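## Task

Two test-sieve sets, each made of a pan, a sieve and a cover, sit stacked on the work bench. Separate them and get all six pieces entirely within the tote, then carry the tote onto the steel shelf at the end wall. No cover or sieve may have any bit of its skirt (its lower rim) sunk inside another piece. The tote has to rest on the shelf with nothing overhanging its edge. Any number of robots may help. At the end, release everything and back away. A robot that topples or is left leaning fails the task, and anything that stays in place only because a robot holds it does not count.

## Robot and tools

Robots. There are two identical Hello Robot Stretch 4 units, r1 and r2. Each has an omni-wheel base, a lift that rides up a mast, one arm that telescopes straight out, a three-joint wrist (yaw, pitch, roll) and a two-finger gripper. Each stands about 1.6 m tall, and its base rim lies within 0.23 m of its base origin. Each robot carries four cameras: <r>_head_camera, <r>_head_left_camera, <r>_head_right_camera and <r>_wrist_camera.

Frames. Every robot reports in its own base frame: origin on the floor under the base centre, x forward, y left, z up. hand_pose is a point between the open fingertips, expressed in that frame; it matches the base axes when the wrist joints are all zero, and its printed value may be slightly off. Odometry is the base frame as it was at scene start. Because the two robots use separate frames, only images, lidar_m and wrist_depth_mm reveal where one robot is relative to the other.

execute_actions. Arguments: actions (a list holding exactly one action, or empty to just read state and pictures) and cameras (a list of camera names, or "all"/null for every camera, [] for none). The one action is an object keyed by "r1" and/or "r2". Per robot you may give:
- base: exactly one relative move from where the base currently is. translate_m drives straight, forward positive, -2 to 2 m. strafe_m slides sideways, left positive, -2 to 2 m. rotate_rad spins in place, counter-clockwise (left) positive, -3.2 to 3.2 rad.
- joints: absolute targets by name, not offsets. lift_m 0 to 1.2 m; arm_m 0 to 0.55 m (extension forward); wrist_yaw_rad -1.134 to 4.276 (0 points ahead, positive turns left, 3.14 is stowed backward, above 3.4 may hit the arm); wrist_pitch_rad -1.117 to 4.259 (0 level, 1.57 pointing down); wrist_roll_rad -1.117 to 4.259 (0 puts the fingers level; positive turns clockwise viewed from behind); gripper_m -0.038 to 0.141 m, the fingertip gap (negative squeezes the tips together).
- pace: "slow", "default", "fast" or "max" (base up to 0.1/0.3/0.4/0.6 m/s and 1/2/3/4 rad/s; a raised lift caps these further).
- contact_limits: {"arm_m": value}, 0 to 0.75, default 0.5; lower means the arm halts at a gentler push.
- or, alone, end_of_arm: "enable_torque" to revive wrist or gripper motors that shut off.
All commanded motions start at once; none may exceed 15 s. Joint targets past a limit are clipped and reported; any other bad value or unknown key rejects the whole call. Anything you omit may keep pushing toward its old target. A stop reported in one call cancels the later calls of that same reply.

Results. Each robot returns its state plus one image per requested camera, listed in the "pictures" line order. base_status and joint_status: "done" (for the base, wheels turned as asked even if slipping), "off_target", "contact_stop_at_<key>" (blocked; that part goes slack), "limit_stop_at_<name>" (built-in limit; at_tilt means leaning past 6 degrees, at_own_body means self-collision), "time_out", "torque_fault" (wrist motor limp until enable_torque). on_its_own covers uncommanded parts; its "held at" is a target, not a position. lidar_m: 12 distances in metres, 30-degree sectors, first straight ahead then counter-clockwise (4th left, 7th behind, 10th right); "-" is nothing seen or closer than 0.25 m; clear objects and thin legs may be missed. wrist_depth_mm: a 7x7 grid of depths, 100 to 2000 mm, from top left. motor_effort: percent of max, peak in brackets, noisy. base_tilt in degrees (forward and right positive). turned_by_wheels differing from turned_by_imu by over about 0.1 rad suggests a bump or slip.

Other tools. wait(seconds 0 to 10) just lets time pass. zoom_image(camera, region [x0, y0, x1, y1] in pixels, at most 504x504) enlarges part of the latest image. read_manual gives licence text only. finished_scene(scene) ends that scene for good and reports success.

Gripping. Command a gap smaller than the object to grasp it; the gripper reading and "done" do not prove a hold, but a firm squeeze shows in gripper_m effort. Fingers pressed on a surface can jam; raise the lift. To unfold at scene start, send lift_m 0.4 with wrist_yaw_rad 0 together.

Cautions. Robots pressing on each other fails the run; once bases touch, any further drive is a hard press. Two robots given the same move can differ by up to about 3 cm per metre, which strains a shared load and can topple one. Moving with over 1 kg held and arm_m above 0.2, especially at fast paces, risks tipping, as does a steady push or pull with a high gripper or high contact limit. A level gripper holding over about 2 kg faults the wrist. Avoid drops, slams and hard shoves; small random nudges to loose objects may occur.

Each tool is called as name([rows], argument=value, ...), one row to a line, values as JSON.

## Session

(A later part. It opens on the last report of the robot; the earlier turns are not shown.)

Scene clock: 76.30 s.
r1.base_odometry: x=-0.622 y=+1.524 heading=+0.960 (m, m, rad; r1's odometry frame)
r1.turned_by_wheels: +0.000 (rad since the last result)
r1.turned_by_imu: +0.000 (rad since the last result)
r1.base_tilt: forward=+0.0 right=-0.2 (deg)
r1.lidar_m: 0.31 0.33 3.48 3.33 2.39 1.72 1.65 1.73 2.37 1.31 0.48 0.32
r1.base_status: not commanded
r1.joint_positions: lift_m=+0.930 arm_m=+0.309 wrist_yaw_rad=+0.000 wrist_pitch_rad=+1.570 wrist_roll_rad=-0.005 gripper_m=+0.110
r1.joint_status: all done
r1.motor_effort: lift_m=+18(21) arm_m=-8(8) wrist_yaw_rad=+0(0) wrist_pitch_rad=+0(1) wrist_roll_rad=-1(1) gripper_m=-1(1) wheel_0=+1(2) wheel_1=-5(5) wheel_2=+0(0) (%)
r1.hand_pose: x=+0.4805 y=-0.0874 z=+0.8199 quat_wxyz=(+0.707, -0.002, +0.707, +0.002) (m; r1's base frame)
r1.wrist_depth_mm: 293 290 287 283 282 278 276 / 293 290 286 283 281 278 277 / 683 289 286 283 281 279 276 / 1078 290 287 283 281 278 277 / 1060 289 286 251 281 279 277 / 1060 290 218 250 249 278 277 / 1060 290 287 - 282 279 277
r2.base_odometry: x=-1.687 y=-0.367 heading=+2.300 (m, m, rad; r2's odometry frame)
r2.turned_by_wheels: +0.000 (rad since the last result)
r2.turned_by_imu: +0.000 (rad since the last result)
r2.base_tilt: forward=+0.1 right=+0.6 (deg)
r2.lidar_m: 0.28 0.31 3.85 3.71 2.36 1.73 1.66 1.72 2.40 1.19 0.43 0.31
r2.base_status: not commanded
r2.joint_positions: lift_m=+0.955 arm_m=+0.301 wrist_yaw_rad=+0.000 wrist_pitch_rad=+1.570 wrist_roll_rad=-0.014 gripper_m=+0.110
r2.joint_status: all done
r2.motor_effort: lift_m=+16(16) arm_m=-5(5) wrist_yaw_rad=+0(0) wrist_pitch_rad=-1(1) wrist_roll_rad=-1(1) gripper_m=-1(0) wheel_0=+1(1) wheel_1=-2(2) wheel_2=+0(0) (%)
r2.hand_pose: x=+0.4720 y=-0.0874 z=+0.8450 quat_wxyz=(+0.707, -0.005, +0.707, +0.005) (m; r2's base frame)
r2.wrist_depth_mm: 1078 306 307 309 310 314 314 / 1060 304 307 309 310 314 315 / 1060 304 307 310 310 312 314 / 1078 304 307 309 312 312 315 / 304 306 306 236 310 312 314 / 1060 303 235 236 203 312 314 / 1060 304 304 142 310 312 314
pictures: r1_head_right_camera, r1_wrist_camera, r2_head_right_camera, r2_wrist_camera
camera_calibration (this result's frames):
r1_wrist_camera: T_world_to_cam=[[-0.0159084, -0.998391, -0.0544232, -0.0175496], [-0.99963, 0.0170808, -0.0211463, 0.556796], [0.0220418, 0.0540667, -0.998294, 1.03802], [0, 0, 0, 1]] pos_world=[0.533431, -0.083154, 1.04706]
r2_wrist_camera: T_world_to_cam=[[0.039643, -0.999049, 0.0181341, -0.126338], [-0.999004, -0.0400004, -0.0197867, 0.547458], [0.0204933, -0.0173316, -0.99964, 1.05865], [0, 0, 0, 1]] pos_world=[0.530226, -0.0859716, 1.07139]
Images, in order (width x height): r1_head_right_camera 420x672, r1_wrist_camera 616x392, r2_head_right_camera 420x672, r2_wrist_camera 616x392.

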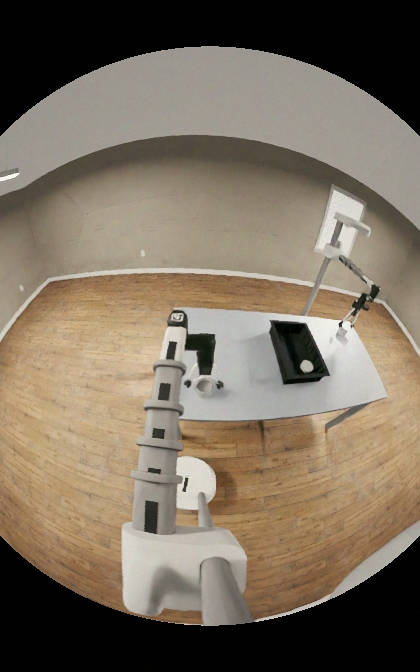

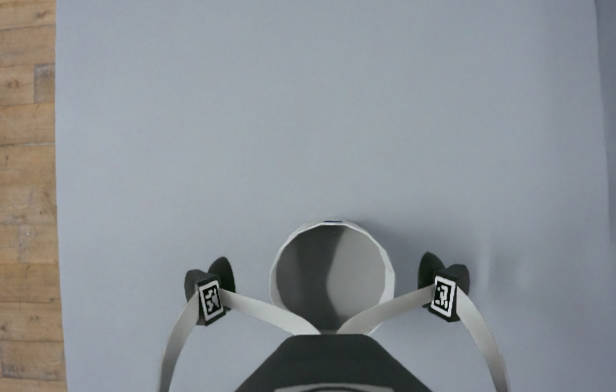

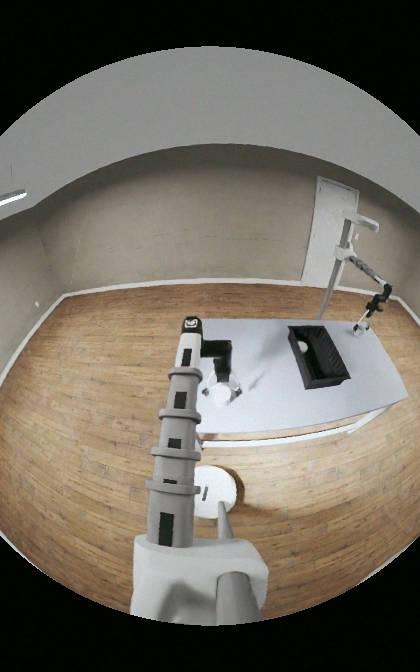

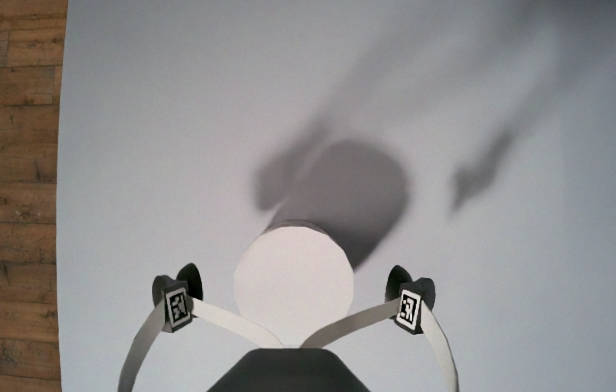

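execute_actions([
  {"r1":{"joints":{"gripper_m":0.055}},"r2":{"joints":{"gripper_m":0.055}}},
], cameras=["r1_wrist_camera","r2_wrist_camera"])

execute_actions([
  {"r1":{"joints":{"lift_m":0.97},"pace":"slow"},"r2":{"joints":{"lift_m":0.995},"pace":"slow"}},
], cameras=["r1_head_right_camera","r1_wrist_camera","r2_head_right_camera","r2_wrist_camera"])

zoom_image(camera="r1_head_right_camera", region=[320,295,380,355])

zoom_image(camera="r2_head_right_camera", region=[335,290,395,350])

Scene clock: 83.40 s.
r1.base_odometry: x=-0.622 y=+1.524 heading=+0.960 (m, m, rad; r1's odometry frame)
r1.turned_by_wheels: +0.000 (rad since the last result)
r1.turned_by_imu: +0.000 (rad since the last result)
r1.base_tilt: forward=+0.0 right=-0.2 (deg)
r1.lidar_m: 0.31 0.35 3.47 3.34 2.40 1.71 1.66 1.74 2.36 1.30 0.47 0.34
r1.base_status: not commanded
r1.joint_positions: lift_m=+0.930 arm_m=+0.309 wrist_yaw_rad=+0.000 wrist_pitch_rad=+1.570 wrist_roll_rad=-0.005 gripper_m=+0.055
r1.joint_status: all done
r1.motor_effort: lift_m=+18(18) arm_m=-8(8) wrist_yaw_rad=+0(0) wrist_pitch_rad=+2(2) wrist_roll_rad=-1(1) gripper_m=-11(10) wheel_0=+1(2) wheel_1=-5(5) wheel_2=+0(0) (%)
r1.hand_pose: x=+0.4805 y=-0.0874 z=+0.8199 quat_wxyz=(+0.707, -0.002, +0.707, +0.002) (m; r1's base frame)
r1.wrist_depth_mm: 291 290 286 283 281 278 277 / 291 290 286 283 282 279 276 / 683 289 287 285 282 278 276 / 1060 290 286 285 282 278 276 / 1078 289 287 250 281 281 277 / 1060 290 200 250 231 278 277 / 1060 291 287 - 281 278 276
r2.base_odometry: x=-1.687 y=-0.367 heading=+2.300 (m, m, rad; r2's odometry frame)
r2.turned_by_wheels: +0.000 (rad since the last result)
r2.turned_by_imu: -0.001 (rad since the last result)
r2.base_tilt: forward=+0.2 right=+0.6 (deg)
r2.lidar_m: 0.28 0.32 3.87 3.73 2.38 1.74 1.66 1.74 2.38 1.20 0.44 0.31
r2.base_status: not commanded
r2.joint_positions: lift_m=+0.955 arm_m=+0.301 wrist_yaw_rad=+0.000 wrist_pitch_rad=+1.570 wrist_roll_rad=-0.014 gripper_m=+0.055
r2.joint_status: all done
r2.motor_effort: lift_m=+16(16) arm_m=-5(5) wrist_yaw_rad=+0(0) wrist_pitch_rad=-1(1) wrist_roll_rad=-1(1) gripper_m=-8(10) wheel_0=+1(1) wheel_1=-2(2) wheel_2=+0(0) (%)
r2.hand_pose: x=+0.4720 y=-0.0874 z=+0.8450 quat_wxyz=(+0.707, -0.005, +0.707, +0.005) (m; r2's base frame)
r2.wrist_depth_mm: 1060 306 307 310 312 314 315 / 1060 306 307 309 312 314 315 / 1060 306 307 309 310 314 315 / 1060 306 307 309 310 312 314 / 304 304 306 236 310 312 314 / 1078 304 198 236 216 312 314 / 1060 303 306 146 310 312 314
pictures: r1_wrist_camera, r2_wrist_camera
camera_calibration (this result's frames):
r1_wrist_camera: T_world_to_cam=[[-0.0159082, -0.998391, -0.0544232, -0.0175496], [-0.99963, 0.0170807, -0.0211463, 0.556795], [0.0220418, 0.0540667, -0.998294, 1.03802], [0, 0, 0, 1]] pos_world=[0.533431, -0.083154, 1.04706]
r2_wrist_camera: T_world_to_cam=[[0.0396431, -0.999049, 0.0181341, -0.126338], [-0.999004, -0.0400005, -0.0197868, 0.547459], [0.0204934, -0.0173316, -0.99964, 1.05865], [0, 0, 0, 1]] pos_world=[0.530226, -0.0859716, 1.07139]
Images, in order (width x height): r1_wrist_camera 616x392, r2_wrist_camera 616x392.

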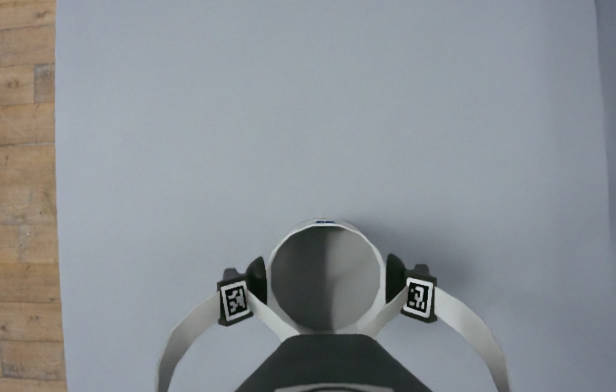

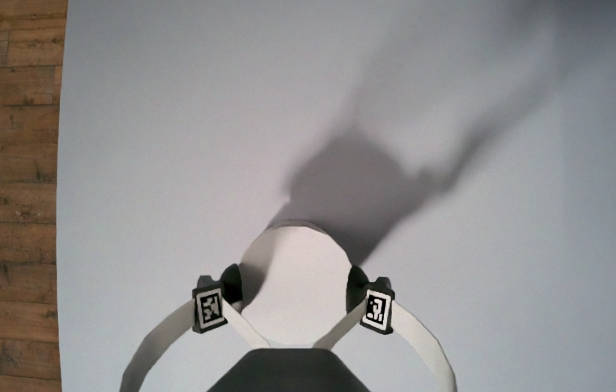

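Scene clock: 84.57 s.
r1.base_odometry: x=-0.622 y=+1.524 heading=+0.960 (m, m, rad; r1's odometry frame)
r1.turned_by_wheels: +0.000 (rad since the last result)
r1.turned_by_imu: +0.000 (rad since the last result)
r1.base_tilt: forward=-0.1 right=-0.2 (deg)
r1.lidar_m: 0.32 0.36 3.50 3.32 2.38 1.70 1.66 1.73 2.37 1.33 0.47 0.33
r1.base_status: not commanded
r1.joint_positions: lift_m=+0.970 arm_m=+0.309 wrist_yaw_rad=+0.000 wrist_pitch_rad=+1.570 wrist_roll_rad=-0.005 gripper_m=+0.055
r1.joint_status: all done
r1.motor_effort: lift_m=+23(26) arm_m=-8(8) wrist_yaw_rad=+0(1) wrist_pitch_rad=+1(0) wrist_roll_rad=-1(1) gripper_m=-2(11) wheel_0=+1(1) wheel_1=-5(5) wheel_2=+0(0) (%)
r1.hand_pose: x=+0.4805 y=-0.0874 z=+0.8595 quat_wxyz=(+0.707, -0.002, +0.707, +0.002) (m; r1's base frame)
r1.wrist_depth_mm: 1118 329 327 324 320 315 314 / 1118 330 327 324 322 317 315 / 1118 329 327 324 322 317 315 / 1118 329 325 324 320 317 315 / 1098 330 325 291 320 317 315 / 1098 330 325 289 195 317 315 / 1118 330 327 - 320 319 317
r2.base_odometry: x=-1.687 y=-0.367 heading=+2.300 (m, m, rad; r2's odometry frame)
r2.turned_by_wheels: +0.000 (rad since the last result)
r2.turned_by_imu: +0.000 (rad since the last result)
r2.base_tilt: forward=+0.2 right=+0.6 (deg)
r2.lidar_m: 0.30 0.32 3.88 3.72 2.36 1.73 1.66 1.75 2.42 1.21 0.44 0.33
r2.base_status: not commanded
r2.joint_positions: lift_m=+0.995 arm_m=+0.301 wrist_yaw_rad=+0.000 wrist_pitch_rad=+1.570 wrist_roll_rad=-0.014 gripper_m=+0.055
r2.joint_status: all done
r2.motor_effort: lift_m=+21(22) arm_m=-5(5) wrist_yaw_rad=+0(0) wrist_pitch_rad=-1(1) wrist_roll_rad=-1(1) gripper_m=-3(8) wheel_0=+1(1) wheel_1=-2(2) wheel_2=+0(0) (%)
r2.hand_pose: x=+0.4720 y=-0.0874 z=+0.8845 quat_wxyz=(+0.707, -0.005, +0.707, +0.005) (m; r2's base frame)
r2.wrist_depth_mm: 1118 345 347 349 351 353 355 / 1098 345 347 349 351 353 353 / 1098 345 347 349 351 353 355 / 1098 345 347 349 349 355 355 / 1098 345 345 276 349 351 355 / 1098 343 200 274 215 353 355 / 1098 342 345 140 349 351 353
pictures: r1_head_right_camera, r1_wrist_camera, r2_head_right_camera, r2_wrist_camera
camera_calibration (this result's frames):
r1_wrist_camera: T_world_to_cam=[[-0.0159144, -0.998391, -0.0544229, -0.0153946], [-0.999631, 0.0170859, -0.0211292, 0.557611], [0.0220251, 0.0540665, -0.998294, 1.07751], [0, 0, 0, 1]] pos_world=[0.533428, -0.0831542, 1.08661]
r2_wrist_camera: T_world_to_cam=[[0.0396432, -0.999049, 0.0181341, -0.127055], [-0.999004, -0.0400006, -0.0197868, 0.54824], [0.0204934, -0.0173316, -0.99964, 1.09816], [0, 0, 0, 1]] pos_world=[0.530225, -0.0859716, 1.11092]
Images, in order (width x height): r1_head_right_camera 420x672, r1_wrist_camera 616x392, r2_head_right_camera 420x672, r2_wrist_camera 616x392.

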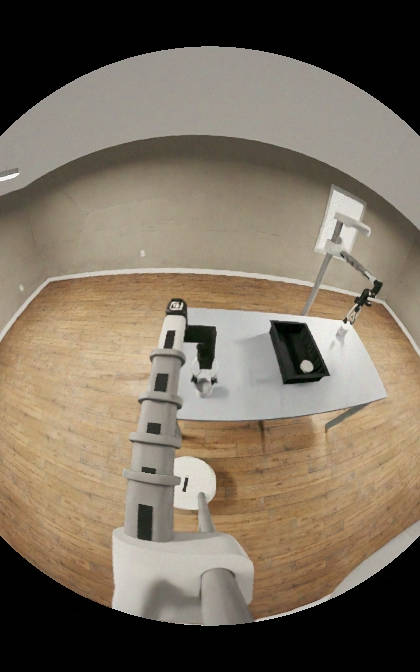

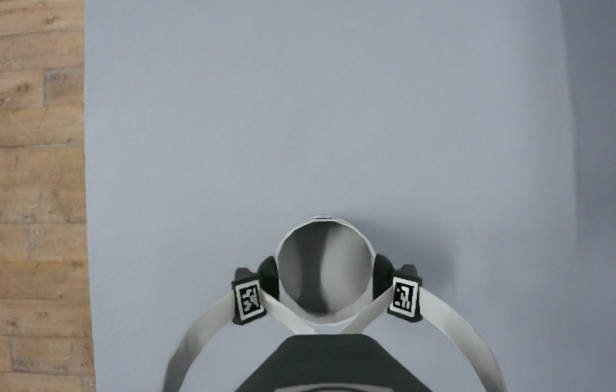

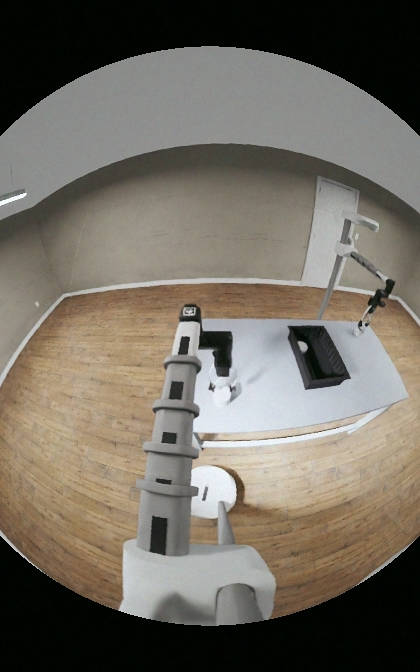

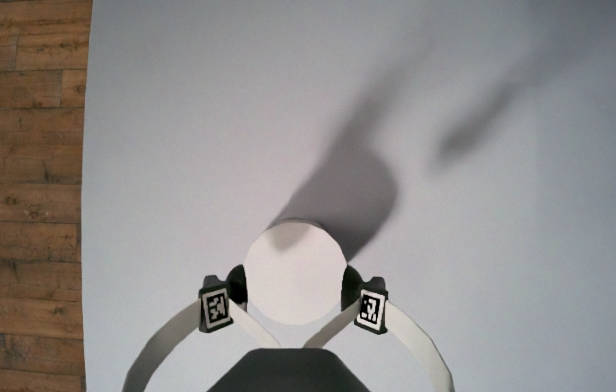

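Region (320, 295, 380, 355) of r1_head_right_camera's 420x672 image, scaled by 8.400, with more detail than that image has.

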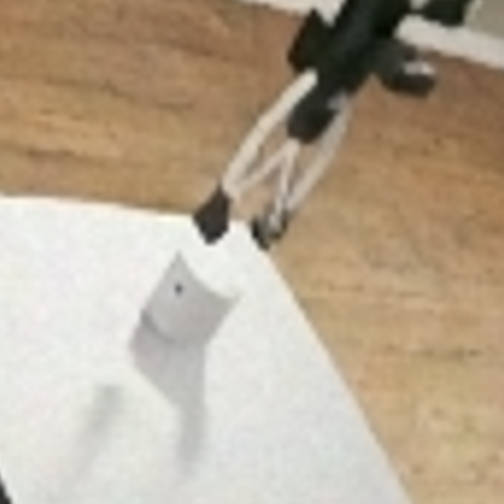

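Region (335, 290, 395, 350) of r2_head_right_camera's 420x672 image, scaled by 8.400, with more detail than that image has.

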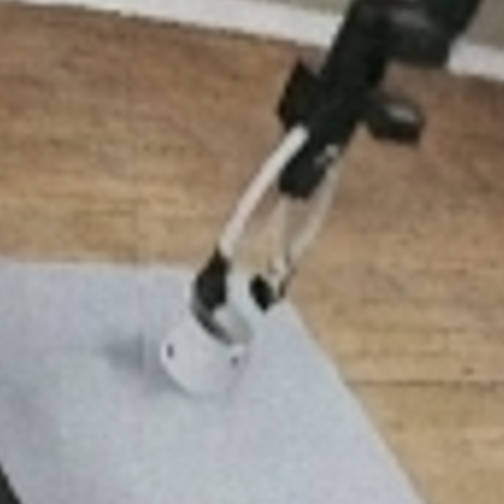

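execute_actions([
  {"r1":{"joints":{"gripper_m":0.1}},"r2":{"joints":{"gripper_m":0.1}}},
], cameras=[])

execute_actions([
  {"r1":{"joints":{"lift_m":0.922}},"r2":{"joints":{"lift_m":0.947}}},
], cameras=[])

execute_actions([
  {"r1":{"joints":{"gripper_m":0.01}},"r2":{"joints":{"gripper_m":0.01}}},
], cameras=["r1_wrist_camera","r2_wrist_camera"])

execute_actions([
  {"r1":{"joints":{"lift_m":0.96},"pace":"slow"},"r2":{"joints":{"lift_m":0.985},"pace":"slow"}},
], cameras=["r1_head_right_camera","r1_wrist_camera","r2_head_right_camera","r2_wrist_camera"])

zoom_image(camera="r1_head_right_camera", region=[320,295,380,355])

zoom_image(camera="r2_head_right_camera", region=[335,290,395,350])

Scene clock: 94.90 s.
r1.base_odometry: x=-0.622 y=+1.524 heading=+0.960 (m, m, rad; r1's odometry frame)
r1.turned_by_wheels: +0.000 (rad since the last result)
r1.turned_by_imu: +0.000 (rad since the last result)
r1.base_tilt: forward=-0.1 right=-0.2 (deg)
r1.lidar_m: 0.31 0.36 3.46 3.34 2.37 1.72 1.65 1.72 2.38 1.33 0.46 0.33
r1.base_status: not commanded
r1.joint_positions: lift_m=+0.970 arm_m=+0.309 wrist_yaw_rad=+0.000 wrist_pitch_rad=+1.570 wrist_roll_rad=-0.005 gripper_m=+0.100
r1.joint_status: all done
r1.motor_effort: lift_m=+23(23) arm_m=-8(8) wrist_yaw_rad=+1(0) wrist_pitch_rad=+1(2) wrist_roll_rad=-1(1) gripper_m=-2(2) wheel_0=+1(2) wheel_1=-5(5) wheel_2=+0(0) (%)
r1.hand_pose: x=+0.4805 y=-0.0874 z=+0.8595 quat_wxyz=(+0.707, -0.002, +0.707, +0.002) (m; r1's base frame)
r1.wrist_depth_mm: 1098 327 325 324 320 317 315 / 1118 329 325 324 320 317 314 / 1118 329 327 322 320 317 315 / 1098 329 327 324 320 319 315 / 1098 330 327 290 322 317 315 / 1118 330 206 289 289 317 315 / 1098 330 329 - 320 319 315
r2.base_odometry: x=-1.687 y=-0.367 heading=+2.300 (m, m, rad; r2's odometry frame)
r2.turned_by_wheels: +0.000 (rad since the last result)
r2.turned_by_imu: -0.001 (rad since the last result)
r2.base_tilt: forward=+0.1 right=+0.5 (deg)
r2.lidar_m: 0.30 0.31 3.86 3.73 2.36 1.74 1.65 1.73 2.39 1.19 0.42 0.31
r2.base_status: not commanded
r2.joint_positions: lift_m=+0.995 arm_m=+0.301 wrist_yaw_rad=+0.000 wrist_pitch_rad=+1.570 wrist_roll_rad=-0.014 gripper_m=+0.100
r2.joint_status: all done
r2.motor_effort: lift_m=+22(22) arm_m=-5(5) wrist_yaw_rad=+0(0) wrist_pitch_rad=-1(0) wrist_roll_rad=-1(1) gripper_m=-2(5) wheel_0=+1(1) wheel_1=-2(2) wheel_2=+0(0) (%)
r2.hand_pose: x=+0.4720 y=-0.0874 z=+0.8845 quat_wxyz=(+0.707, -0.005, +0.707, +0.005) (m; r2's base frame)
r2.wrist_depth_mm: 1118 345 347 351 351 353 357 / 1118 343 347 349 351 353 355 / 1118 345 347 349 351 353 355 / 1098 345 347 349 351 353 355 / 1118 343 347 276 349 353 355 / 1118 345 214 276 213 353 355 / 1098 343 345 141 351 353 353
pictures: none
No camera images: the call's "cameras" was empty. Leave "cameras" out to get every camera's image.

Scene clock: 96.00 s.
r1.base_odometry: x=-0.622 y=+1.524 heading=+0.960 (m, m, rad; r1's odometry frame)
r1.turned_by_wheels: +0.000 (rad since the last result)
r1.turned_by_imu: +0.000 (rad since the last result)
r1.base_tilt: forward=+0.0 right=-0.2 (deg)
r1.lidar_m: 0.31 0.35 3.48 3.34 2.39 1.72 1.66 1.72 2.36 1.31 0.48 0.33
r1.base_status: not commanded
r1.joint_positions: lift_m=+0.922 arm_m=+0.309 wrist_yaw_rad=+0.000 wrist_pitch_rad=+1.570 wrist_roll_rad=-0.005 gripper_m=+0.100
r1.joint_status: all done
r1.motor_effort: lift_m=+18(23) arm_m=-8(8) wrist_yaw_rad=+1(0) wrist_pitch_rad=+1(2) wrist_roll_rad=-2(1) gripper_m=-1(1) wheel_0=+1(1) wheel_1=-5(5) wheel_2=+0(0) (%)
r1.hand_pose: x=+0.4805 y=-0.0874 z=+0.8119 quat_wxyz=(+0.707, -0.002, +0.707, +0.002) (m; r1's base frame)
r1.wrist_depth_mm: 283 282 278 277 273 271 268 / 283 281 278 276 273 272 267 / 668 282 278 277 274 272 268 / 668 282 278 276 274 271 270 / 676 282 279 242 273 271 268 / 285 282 206 242 242 271 268 / 1078 282 279 - 273 270 270
r2.base_odometry: x=-1.687 y=-0.367 heading=+2.300 (m, m, rad; r2's odometry frame)
r2.turned_by_wheels: +0.000 (rad since the last result)
r2.turned_by_imu: +0.000 (rad since the last result)
r2.base_tilt: forward=+0.1 right=+0.5 (deg)
r2.lidar_m: 0.29 0.32 3.86 3.72 2.38 1.72 1.66 1.74 2.39 1.21 0.44 0.32
r2.base_status: not commanded
r2.joint_positions: lift_m=+0.947 arm_m=+0.301 wrist_yaw_rad=+0.000 wrist_pitch_rad=+1.570 wrist_roll_rad=-0.014 gripper_m=+0.100
r2.joint_status: all done
r2.motor_effort: lift_m=+16(21) arm_m=-5(5) wrist_yaw_rad=+0(0) wrist_pitch_rad=-1(1) wrist_roll_rad=-1(1) gripper_m=+1(1) wheel_0=+1(1) wheel_1=-2(2) wheel_2=+0(0) (%)
r2.hand_pose: x=+0.4720 y=-0.0874 z=+0.8370 quat_wxyz=(+0.707, -0.005, +0.707, +0.005) (m; r2's base frame)
r2.wrist_depth_mm: 1060 297 300 303 303 306 307 / 297 298 300 301 303 304 306 / 296 297 300 301 303 306 306 / 296 298 298 301 303 304 306 / 296 297 298 228 303 304 307 / 296 296 214 227 214 304 306 / 296 296 297 141 301 304 306
pictures: none
No camera images: the call's "cameras" was empty. Leave "cameras" out to get every camera's image.

Scene clock: 97.70 s.
r1.base_odometry: x=-0.622 y=+1.524 heading=+0.960 (m, m, rad; r1's odometry frame)
r1.turned_by_wheels: +0.000 (rad since the last result)
r1.turned_by_imu: +0.000 (rad since the last result)
r1.base_tilt: forward=+0.0 right=-0.2 (deg)
r1.lidar_m: 0.32 0.35 3.49 3.34 2.40 1.73 1.67 1.73 2.37 1.33 0.46 0.33
r1.base_status: not commanded
r1.joint_positions: lift_m=+0.922 arm_m=+0.309 wrist_yaw_rad=+0.000 wrist_pitch_rad=+1.570 wrist_roll_rad=-0.005 gripper_m=+0.011
r1.joint_status: all done
r1.motor_effort: lift_m=+18(18) arm_m=-8(8) wrist_yaw_rad=+0(0) wrist_pitch_rad=+2(1) wrist_roll_rad=-2(1) gripper_m=-26(26) wheel_0=+1(1) wheel_1=-5(5) wheel_2=+0(0) (%)
r1.hand_pose: x=+0.4805 y=-0.0874 z=+0.8119 quat_wxyz=(+0.707, -0.002, +0.707, +0.002) (m; r1's base frame)
r1.wrist_depth_mm: 283 282 277 276 273 271 270 / 285 281 279 277 273 270 268 / 668 281 278 276 274 271 267 / 668 282 278 274 273 271 270 / 676 281 279 226 273 271 268 / 283 282 187 225 204 175 268 / 1078 282 279 - 273 270 268
r2.base_odometry: x=-1.687 y=-0.367 heading=+2.300 (m, m, rad; r2's odometry frame)
r2.turned_by_wheels: +0.000 (rad since the last result)
r2.turned_by_imu: +0.000 (rad since the last result)
r2.base_tilt: forward=+0.2 right=+0.5 (deg)
r2.lidar_m: 0.30 0.31 3.85 3.73 2.36 1.72 1.65 1.75 2.40 1.21 0.45 0.32
r2.base_status: not commanded
r2.joint_positions: lift_m=+0.947 arm_m=+0.301 wrist_yaw_rad=+0.000 wrist_pitch_rad=+1.570 wrist_roll_rad=-0.014 gripper_m=+0.011
r2.joint_status: all done
r2.motor_effort: lift_m=+16(16) arm_m=-5(5) wrist_yaw_rad=+0(0) wrist_pitch_rad=-2(1) wrist_roll_rad=-1(1) gripper_m=-31(34) wheel_0=+1(1) wheel_1=-2(2) wheel_2=+0(0) (%)
r2.hand_pose: x=+0.4720 y=-0.0874 z=+0.8370 quat_wxyz=(+0.707, -0.005, +0.707, +0.005) (m; r2's base frame)
r2.wrist_depth_mm: 1060 298 300 301 304 306 307 / 296 298 300 301 303 304 307 / 297 297 300 300 303 304 307 / 296 297 298 301 301 304 306 / 296 297 298 211 303 304 306 / 296 297 210 211 199 304 306 / 296 296 297 128 303 303 306
pictures: r1_wrist_camera, r2_wrist_camera
camera_calibration (this result's frames):
r1_wrist_camera: T_world_to_cam=[[-0.015914, -0.998391, -0.0544229, -0.0179829], [-0.999631, 0.0170855, -0.0211292, 0.556603], [0.0220251, 0.0540666, -0.998294, 1.03003], [0, 0, 0, 1]] pos_world=[0.533425, -0.0831542, 1.03906]
r2_wrist_camera: T_world_to_cam=[[0.0396431, -0.999049, 0.0181341, -0.126193], [-0.999004, -0.0400005, -0.0197868, 0.547297], [0.0204934, -0.0173316, -0.99964, 1.05065], [0, 0, 0, 1]] pos_world=[0.530223, -0.0859716, 1.06339]
Images, in order (width x height): r1_wrist_camera 616x392, r2_wrist_camera 616x392.

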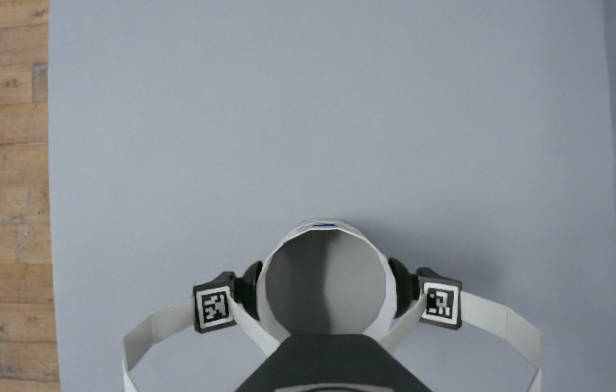

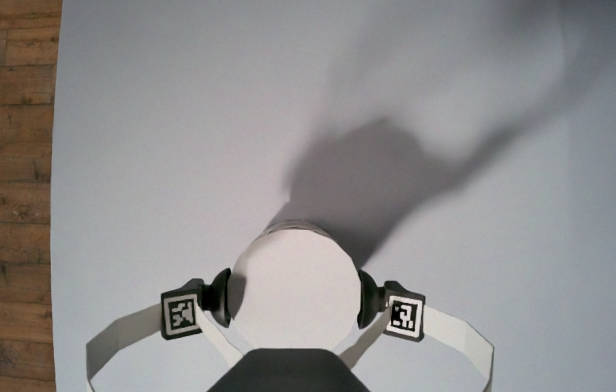

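Scene clock: 98.87 s.
r1.base_odometry: x=-0.622 y=+1.524 heading=+0.960 (m, m, rad; r1's odometry frame)
r1.turned_by_wheels: +0.000 (rad since the last result)
r1.turned_by_imu: +0.000 (rad since the last result)
r1.base_tilt: forward=-0.1 right=-0.2 (deg)
r1.lidar_m: 0.31 0.33 3.48 3.34 2.40 1.72 1.67 1.73 2.36 1.34 0.46 0.34
r1.base_status: not commanded
r1.joint_positions: lift_m=+0.960 arm_m=+0.309 wrist_yaw_rad=+0.000 wrist_pitch_rad=+1.570 wrist_roll_rad=-0.005 gripper_m=+0.011
r1.joint_status: all done
r1.motor_effort: lift_m=+24(30) arm_m=-8(8) wrist_yaw_rad=+0(1) wrist_pitch_rad=+1(1) wrist_roll_rad=+0(0) gripper_m=-25(26) wheel_0=+1(1) wheel_1=-5(5) wheel_2=+0(0) (%)
r1.hand_pose: x=+0.4805 y=-0.0874 z=+0.8494 quat_wxyz=(+0.707, -0.002, +0.707, +0.002) (m; r1's base frame)
r1.wrist_depth_mm: 1078 319 315 314 309 307 304 / 1098 319 314 312 309 307 303 / 1118 319 317 312 310 307 306 / 1098 319 317 314 310 307 306 / 1098 319 315 226 310 309 306 / 1098 320 186 226 204 175 304 / 1118 319 319 - 309 307 304
r2.base_odometry: x=-1.687 y=-0.367 heading=+2.300 (m, m, rad; r2's odometry frame)
r2.turned_by_wheels: +0.000 (rad since the last result)
r2.turned_by_imu: +0.000 (rad since the last result)
r2.base_tilt: forward=+0.1 right=+0.5 (deg)
r2.lidar_m: 0.30 0.32 3.86 3.74 2.35 1.74 1.65 1.76 2.38 1.20 0.45 0.31
r2.base_status: not commanded
r2.joint_positions: lift_m=+0.985 arm_m=+0.301 wrist_yaw_rad=+0.000 wrist_pitch_rad=+1.570 wrist_roll_rad=-0.014 gripper_m=+0.011
r2.joint_status: all done
r2.motor_effort: lift_m=+22(23) arm_m=-5(5) wrist_yaw_rad=+0(0) wrist_pitch_rad=-1(1) wrist_roll_rad=-1(1) gripper_m=-32(33) wheel_0=+1(1) wheel_1=-2(2) wheel_2=+0(0) (%)
r2.hand_pose: x=+0.4720 y=-0.0874 z=+0.8744 quat_wxyz=(+0.707, -0.005, +0.707, +0.005) (m; r2's base frame)
r2.wrist_depth_mm: 1098 336 338 340 342 343 345 / 1098 334 336 340 342 343 343 / 1098 334 338 340 342 343 345 / 1098 334 338 338 342 343 345 / 1078 336 336 211 342 342 345 / 1098 332 210 211 198 343 343 / 1098 332 334 128 340 342 343
pictures: r1_head_right_camera, r1_wrist_camera, r2_head_right_camera, r2_wrist_camera
camera_calibration (this result's frames):
r1_wrist_camera: T_world_to_cam=[[-0.0159144, -0.998391, -0.0544229, -0.015942], [-0.999631, 0.017086, -0.0211292, 0.557394], [0.0220251, 0.0540665, -0.998294, 1.06747], [0, 0, 0, 1]] pos_world=[0.533424, -0.0831542, 1.07656]
r2_wrist_camera: T_world_to_cam=[[0.0396434, -0.999049, 0.0181341, -0.126873], [-0.999004, -0.0400007, -0.0197868, 0.548038], [0.0204934, -0.0173316, -0.99964, 1.08813], [0, 0, 0, 1]] pos_world=[0.530222, -0.0859716, 1.10089]
Images, in order (width x height): r1_head_right_camera 420x672, r1_wrist_camera 616x392, r2_head_right_camera 420x672, r2_wrist_camera 616x392.

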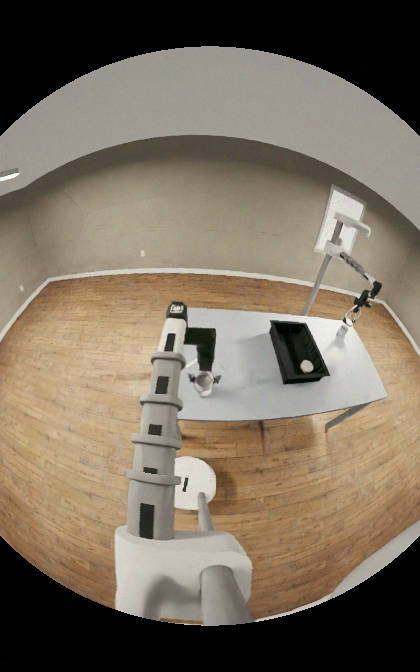

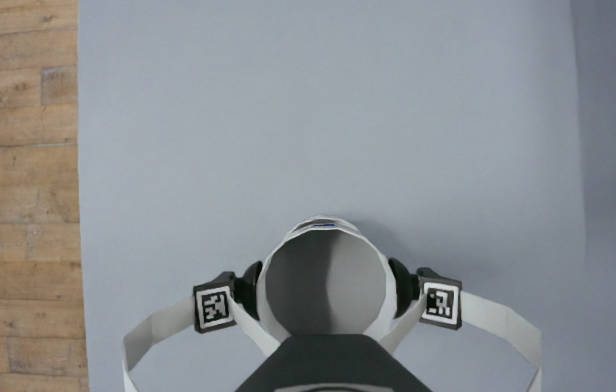

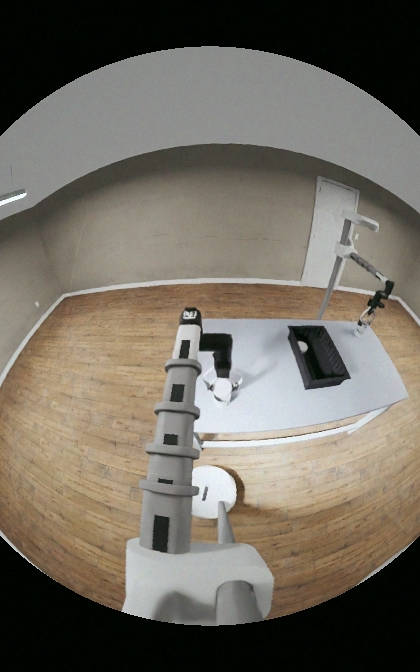

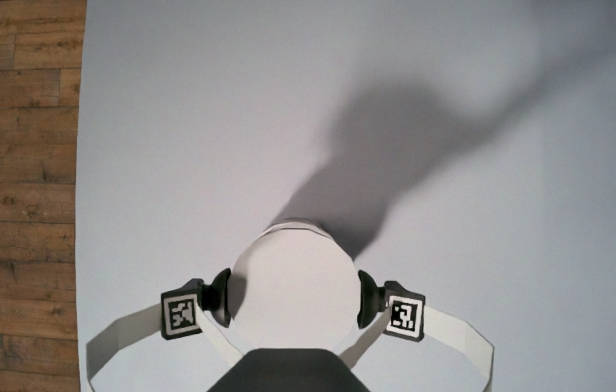

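Region (320, 295, 380, 355) of r1_head_right_camera's 420x672 image, scaled by 8.400, with more detail than that image has.

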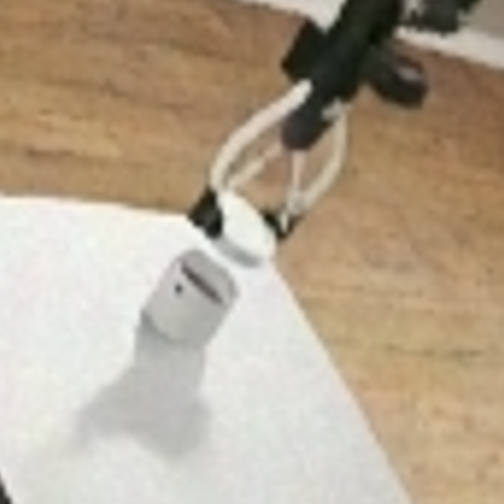

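Region (335, 290, 395, 350) of r2_head_right_camera's 420x672 image, scaled by 8.400, with more detail than that image has.

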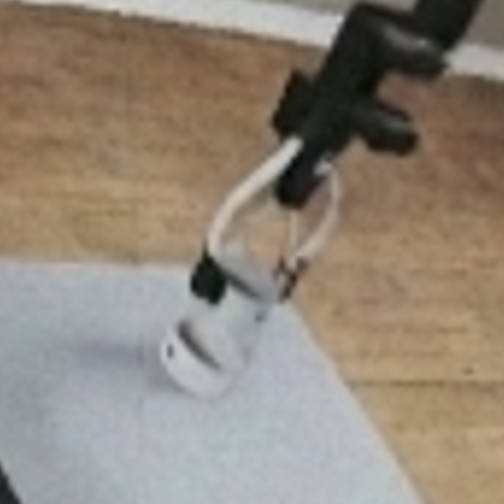

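execute_actions([
  {"r1":{"base":{"strafe_m":-0.52},"joints":{"lift_m":1.06,"arm_m":0.38}},"r2":{"base":{"strafe_m":-0.52},"joints":{"lift_m":1.06,"arm_m":0.38}}},
], cameras=["r1_head_camera","r1_wrist_camera","r2_head_camera","r2_wrist_camera"])

Scene clock: 106.40 s.
r1.base_odometry: x=-0.196 y=+1.226 heading=+0.960 (m, m, rad; r1's odometry frame)
r1.turned_by_wheels: +0.000 (rad since the last result)
r1.turned_by_imu: -0.001 (rad since the last result)
r1.base_tilt: forward=+0.0 right=-0.2 (deg)
r1.lidar_m: 0.32 0.35 0.48 3.86 2.37 1.76 1.67 1.74 2.38 4.48 0.46 0.32
r1.base_status: done
r1.joint_positions: lift_m=+1.060 arm_m=+0.379 wrist_yaw_rad=+0.000 wrist_pitch_rad=+1.570 wrist_roll_rad=-0.005 gripper_m=+0.011
r1.joint_status: all done
r1.motor_effort: lift_m=+24(24) arm_m=+8(12) wrist_yaw_rad=+1(1) wrist_pitch_rad=+2(1) wrist_roll_rad=-2(3) gripper_m=-25(25) wheel_0=+2(6) wheel_1=-3(14) wheel_2=+0(1) (%)
r1.hand_pose: x=+0.5498 y=-0.0874 z=+0.9495 quat_wxyz=(+0.707, -0.002, +0.707, +0.002) (m; r1's base frame)
r1.wrist_depth_mm: 424 418 413 410 404 399 402 / 421 421 413 410 407 359 402 / 424 424 413 407 404 373 402 / 424 421 404 410 384 379 399 / 427 421 345 227 404 387 402 / 424 421 185 226 204 175 402 / 424 421 418 - 407 407 402
r2.base_odometry: x=-1.300 y=-0.021 heading=+2.300 (m, m, rad; r2's odometry frame)
r2.turned_by_wheels: +0.000 (rad since the last result)
r2.turned_by_imu: -0.005 (rad since the last result)
r2.base_tilt: forward=+0.1 right=+0.6 (deg)
r2.lidar_m: 0.29 0.31 0.43 4.25 2.34 1.73 1.66 1.76 2.37 4.05 0.43 0.32
r2.base_status: done
r2.joint_positions: lift_m=+1.060 arm_m=+0.379 wrist_yaw_rad=+0.000 wrist_pitch_rad=+1.570 wrist_roll_rad=-0.014 gripper_m=+0.011
r2.joint_status: all done
r2.motor_effort: lift_m=+22(22) arm_m=+5(6) wrist_yaw_rad=+0(0) wrist_pitch_rad=-2(1) wrist_roll_rad=-1(1) gripper_m=-35(31) wheel_0=+0(11) wheel_1=+0(10) wheel_2=+0(3) (%)
r2.hand_pose: x=+0.5502 y=-0.0874 z=+0.9495 quat_wxyz=(+0.707, -0.005, +0.707, +0.005) (m; r2's base frame)
r2.wrist_depth_mm: 407 410 387 415 413 421 424 / 407 410 402 413 415 418 421 / 407 413 410 413 415 421 421 / 407 407 410 413 415 418 421 / 407 410 320 211 413 418 421 / 407 407 206 211 199 421 421 / 407 407 410 128 415 418 418
pictures: r1_head_camera, r1_wrist_camera, r2_head_camera, r2_wrist_camera
camera_calibration (this result's frames):
r1_wrist_camera: T_world_to_cam=[[-0.0159457, -0.998391, -0.0544233, -0.00937824], [-0.99963, 0.0171186, -0.0211544, 0.628785], [0.022052, 0.0540658, -0.998294, 1.16578], [0, 0, 0, 1]] pos_world=[0.602695, -0.083156, 1.17658]
r2_wrist_camera: T_world_to_cam=[[0.0396431, -0.999049, 0.0181344, -0.131334], [-0.999004, -0.0400006, -0.0197949, 0.627659], [0.0205015, -0.0173316, -0.99964, 1.16153], [0, 0, 0, 1]] pos_world=[0.608427, -0.0859716, 1.17592]
Images, in order (width x height): r1_head_camera 420x560, r1_wrist_camera 616x392, r2_head_camera 420x560, r2_wrist_camera 616x392.

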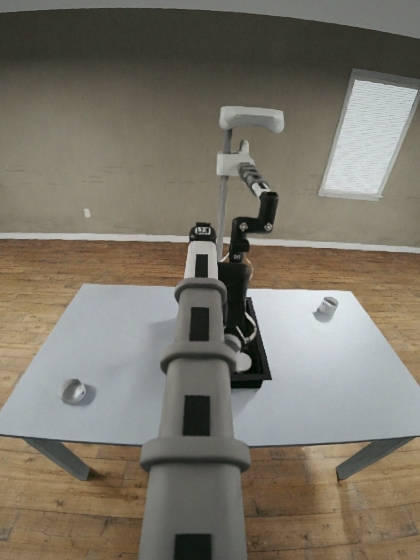

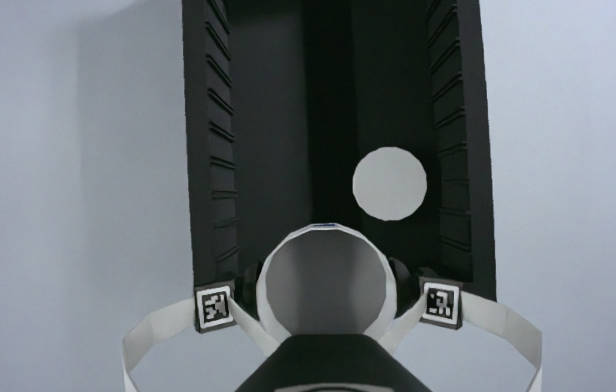

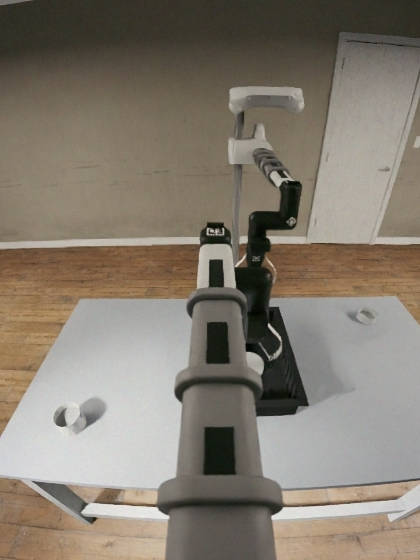

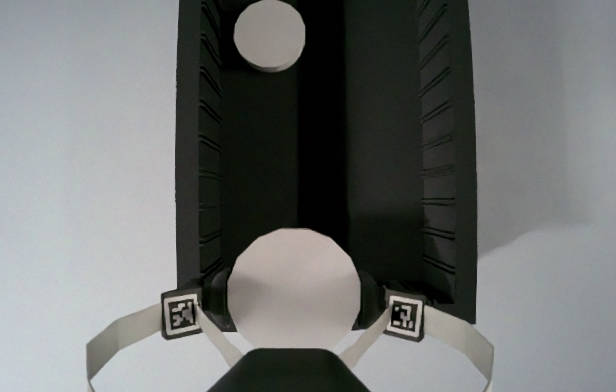

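execute_actions([
  {"r1":{"base":{"strafe_m":0.05},"joints":{"wrist_roll_rad":1.57,"gripper_m":0.03}},"r2":{"base":{"strafe_m":0.035},"joints":{"wrist_roll_rad":1.57,"gripper_m":0.03}}},
], cameras=[])

execute_actions([
  {"r1":{"joints":{"arm_m":0.455,"lift_m":1.0},"pace":"slow"},"r2":{"joints":{"arm_m":0.445,"lift_m":1.0},"pace":"slow"}},
], cameras=["r1_head_right_camera","r1_wrist_camera","r2_head_right_camera","r2_wrist_camera"])

Scene clock: 118.17 s.
r1.base_odometry: x=-0.237 y=+1.255 heading=+0.960 (m, m, rad; r1's odometry frame)
r1.turned_by_wheels: +0.000 (rad since the last result)
r1.turned_by_imu: +0.000 (rad since the last result)
r1.base_tilt: forward=-0.1 right=-0.2 (deg)
r1.lidar_m: 0.31 0.34 0.49 3.80 2.38 1.75 1.66 1.72 2.37 4.52 0.48 0.33
r1.base_status: done
r1.joint_positions: lift_m=+1.060 arm_m=+0.379 wrist_yaw_rad=+0.000 wrist_pitch_rad=+1.570 wrist_roll_rad=+1.570 gripper_m=+0.030
r1.joint_status: all done
r1.motor_effort: lift_m=+24(24) arm_m=+7(8) wrist_yaw_rad=+1(0) wrist_pitch_rad=+1(1) wrist_roll_rad=+0(4) gripper_m=-21(29) wheel_0=-1(8) wheel_1=+3(13) wheel_2=+0(0) (%)
r1.hand_pose: x=+0.5498 y=-0.0874 z=+0.9495 quat_wxyz=(+0.501, +0.500, +0.500, -0.499) (m; r1's base frame)
r1.wrist_depth_mm: 421 418 415 413 413 407 1138 / 345 366 392 392 410 407 1138 / 418 418 413 410 410 407 1138 / 418 415 415 410 410 407 931 / 421 415 413 231 410 407 917 / 373 359 189 231 205 404 1118 / 421 418 415 - 407 407 1138
r2.base_odometry: x=-1.326 y=-0.044 heading=+2.300 (m, m, rad; r2's odometry frame)
r2.turned_by_wheels: +0.000 (rad since the last result)
r2.turned_by_imu: -0.001 (rad since the last result)
r2.base_tilt: forward=+0.1 right=+0.6 (deg)
r2.lidar_m: 0.28 0.32 0.43 4.21 2.36 1.74 1.64 1.76 2.42 4.08 0.43 0.32
r2.base_status: done
r2.joint_positions: lift_m=+1.060 arm_m=+0.379 wrist_yaw_rad=+0.000 wrist_pitch_rad=+1.570 wrist_roll_rad=+1.569 gripper_m=+0.031
r2.joint_status: all done
r2.motor_effort: lift_m=+22(21) arm_m=+5(5) wrist_yaw_rad=+0(1) wrist_pitch_rad=-1(1) wrist_roll_rad=+1(6) gripper_m=-24(30) wheel_0=+1(9) wheel_1=-1(9) wheel_2=+0(0) (%)
r2.hand_pose: x=+0.5503 y=-0.0874 z=+0.9495 quat_wxyz=(+0.501, +0.500, +0.500, -0.499) (m; r2's base frame)
r2.wrist_depth_mm: 407 410 415 415 418 424 1255 / 338 357 375 349 421 424 1229 / 402 407 410 413 418 421 1205 / 404 404 410 413 418 424 1229 / 379 404 407 218 418 421 1229 / 357 355 207 219 192 421 1229 / 402 402 407 137 418 421 1229
pictures: none
No camera images: the call's "cameras" was empty. Leave "cameras" out to get every camera's image.

Scene clock: 120.17 s.
r1.base_odometry: x=-0.237 y=+1.255 heading=+0.960 (m, m, rad; r1's odometry frame)
r1.turned_by_wheels: +0.000 (rad since the last result)
r1.turned_by_imu: +0.000 (rad since the last result)
r1.base_tilt: forward=+0.0 right=-0.2 (deg)
r1.lidar_m: 0.31 0.34 0.48 3.80 2.37 1.74 1.66 1.74 2.34 4.52 0.47 0.34
r1.base_status: not commanded
r1.joint_positions: lift_m=+1.000 arm_m=+0.454 wrist_yaw_rad=+0.000 wrist_pitch_rad=+1.570 wrist_roll_rad=+1.570 gripper_m=+0.030
r1.joint_status: all done
r1.motor_effort: lift_m=+18(20) arm_m=+8(8) wrist_yaw_rad=+0(0) wrist_pitch_rad=+2(1) wrist_roll_rad=+0(1) gripper_m=-20(21) wheel_0=-1(2) wheel_1=+3(3) wheel_2=+0(0) (%)
r1.hand_pose: x=+0.6248 y=-0.0874 z=+0.8899 quat_wxyz=(+0.501, +0.500, +0.500, -0.499) (m; r1's base frame)
r1.wrist_depth_mm: 143 268 270 265 273 347 345 / 225 218 353 338 349 285 345 / 224 355 351 330 349 291 345 / 345 355 353 351 347 301 345 / 342 353 353 231 343 306 345 / 327 355 190 231 205 260 345 / 272 271 267 - 263 263 345
r2.base_odometry: x=-1.326 y=-0.044 heading=+2.300 (m, m, rad; r2's odometry frame)
r2.turned_by_wheels: +0.000 (rad since the last result)
r2.turned_by_imu: +0.000 (rad since the last result)
r2.base_tilt: forward=+0.1 right=+0.5 (deg)
r2.lidar_m: 0.29 0.31 0.46 4.21 2.37 1.73 1.67 1.75 2.40 4.07 0.43 0.32
r2.base_status: not commanded
r2.joint_positions: lift_m=+1.000 arm_m=+0.444 wrist_yaw_rad=+0.000 wrist_pitch_rad=+1.570 wrist_roll_rad=+1.569 gripper_m=+0.031
r2.joint_status: all done
r2.motor_effort: lift_m=+16(20) arm_m=+5(7) wrist_yaw_rad=+0(0) wrist_pitch_rad=-1(1) wrist_roll_rad=+1(1) gripper_m=-28(28) wheel_0=+1(1) wheel_1=-1(1) wheel_2=+0(0) (%)
r2.hand_pose: x=+0.6152 y=-0.0874 z=+0.8900 quat_wxyz=(+0.501, +0.500, +0.500, -0.499) (m; r2's base frame)
r2.wrist_depth_mm: 145 263 266 268 271 364 366 / 226 300 351 351 319 364 366 / 225 347 349 355 355 362 366 / 343 345 349 353 353 359 364 / 342 324 345 219 353 359 364 / 338 324 208 218 192 359 362 / 256 258 262 137 267 359 362
pictures: r1_head_right_camera, r1_wrist_camera, r2_head_right_camera, r2_wrist_camera
camera_calibration (this result's frames):
r1_wrist_camera: T_world_to_cam=[[-0.998276, 0.01976, -0.0552705, 0.692049], [0.0209082, 0.999576, -0.0202742, 0.149991], [0.0548464, -0.0213949, -0.998266, 1.07758], [0, 0, 0, 1]] pos_world=[0.628619, -0.140547, 1.117]
r2_wrist_camera: T_world_to_cam=[[-0.999479, -0.0272622, 0.0172757, 0.592167], [-0.0275894, 0.999439, -0.0189921, 0.183908], [-0.0167483, -0.0194589, -0.99967, 1.12345], [0, 0, 0, 1]] pos_world=[0.615749, -0.1458, 1.11634]
Images, in order (width x height): r1_head_right_camera 420x672, r1_wrist_camera 616x392, r2_head_right_camera 420x672, r2_wrist_camera 616x392.

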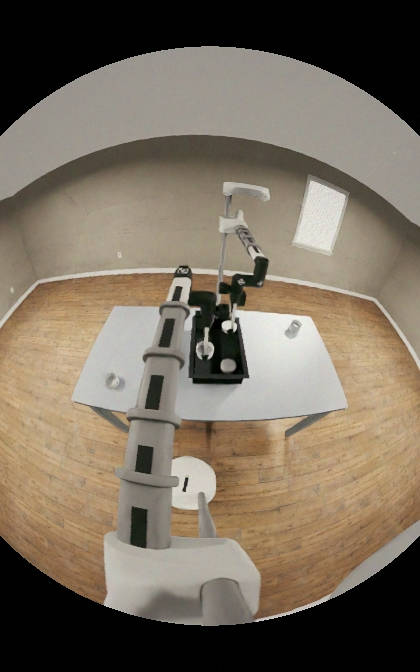

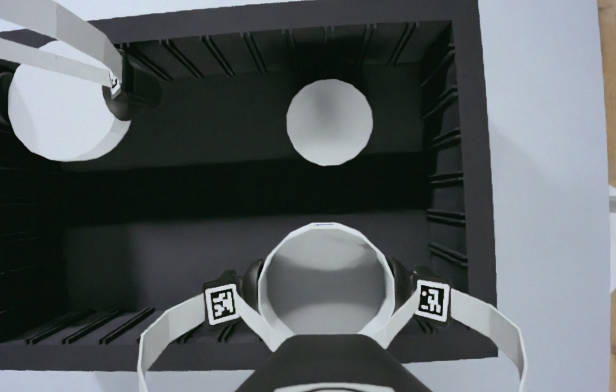

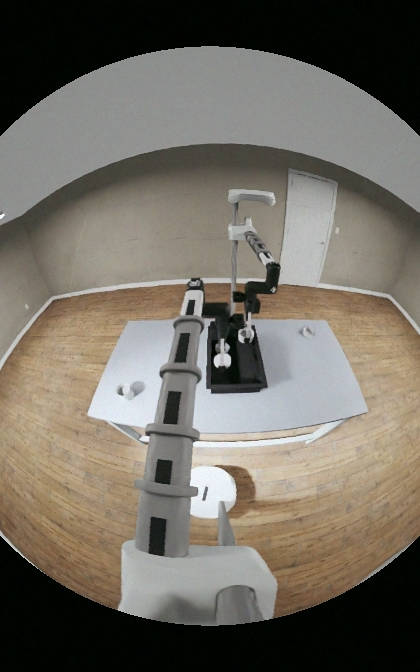

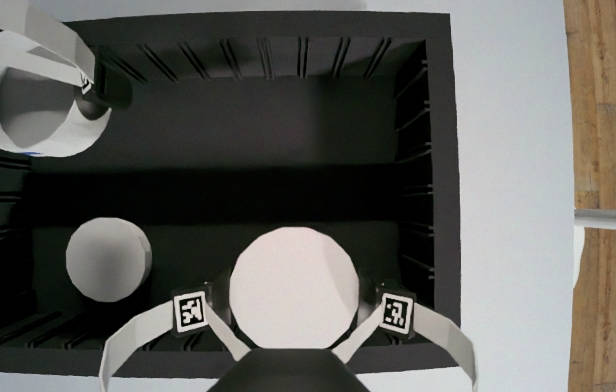

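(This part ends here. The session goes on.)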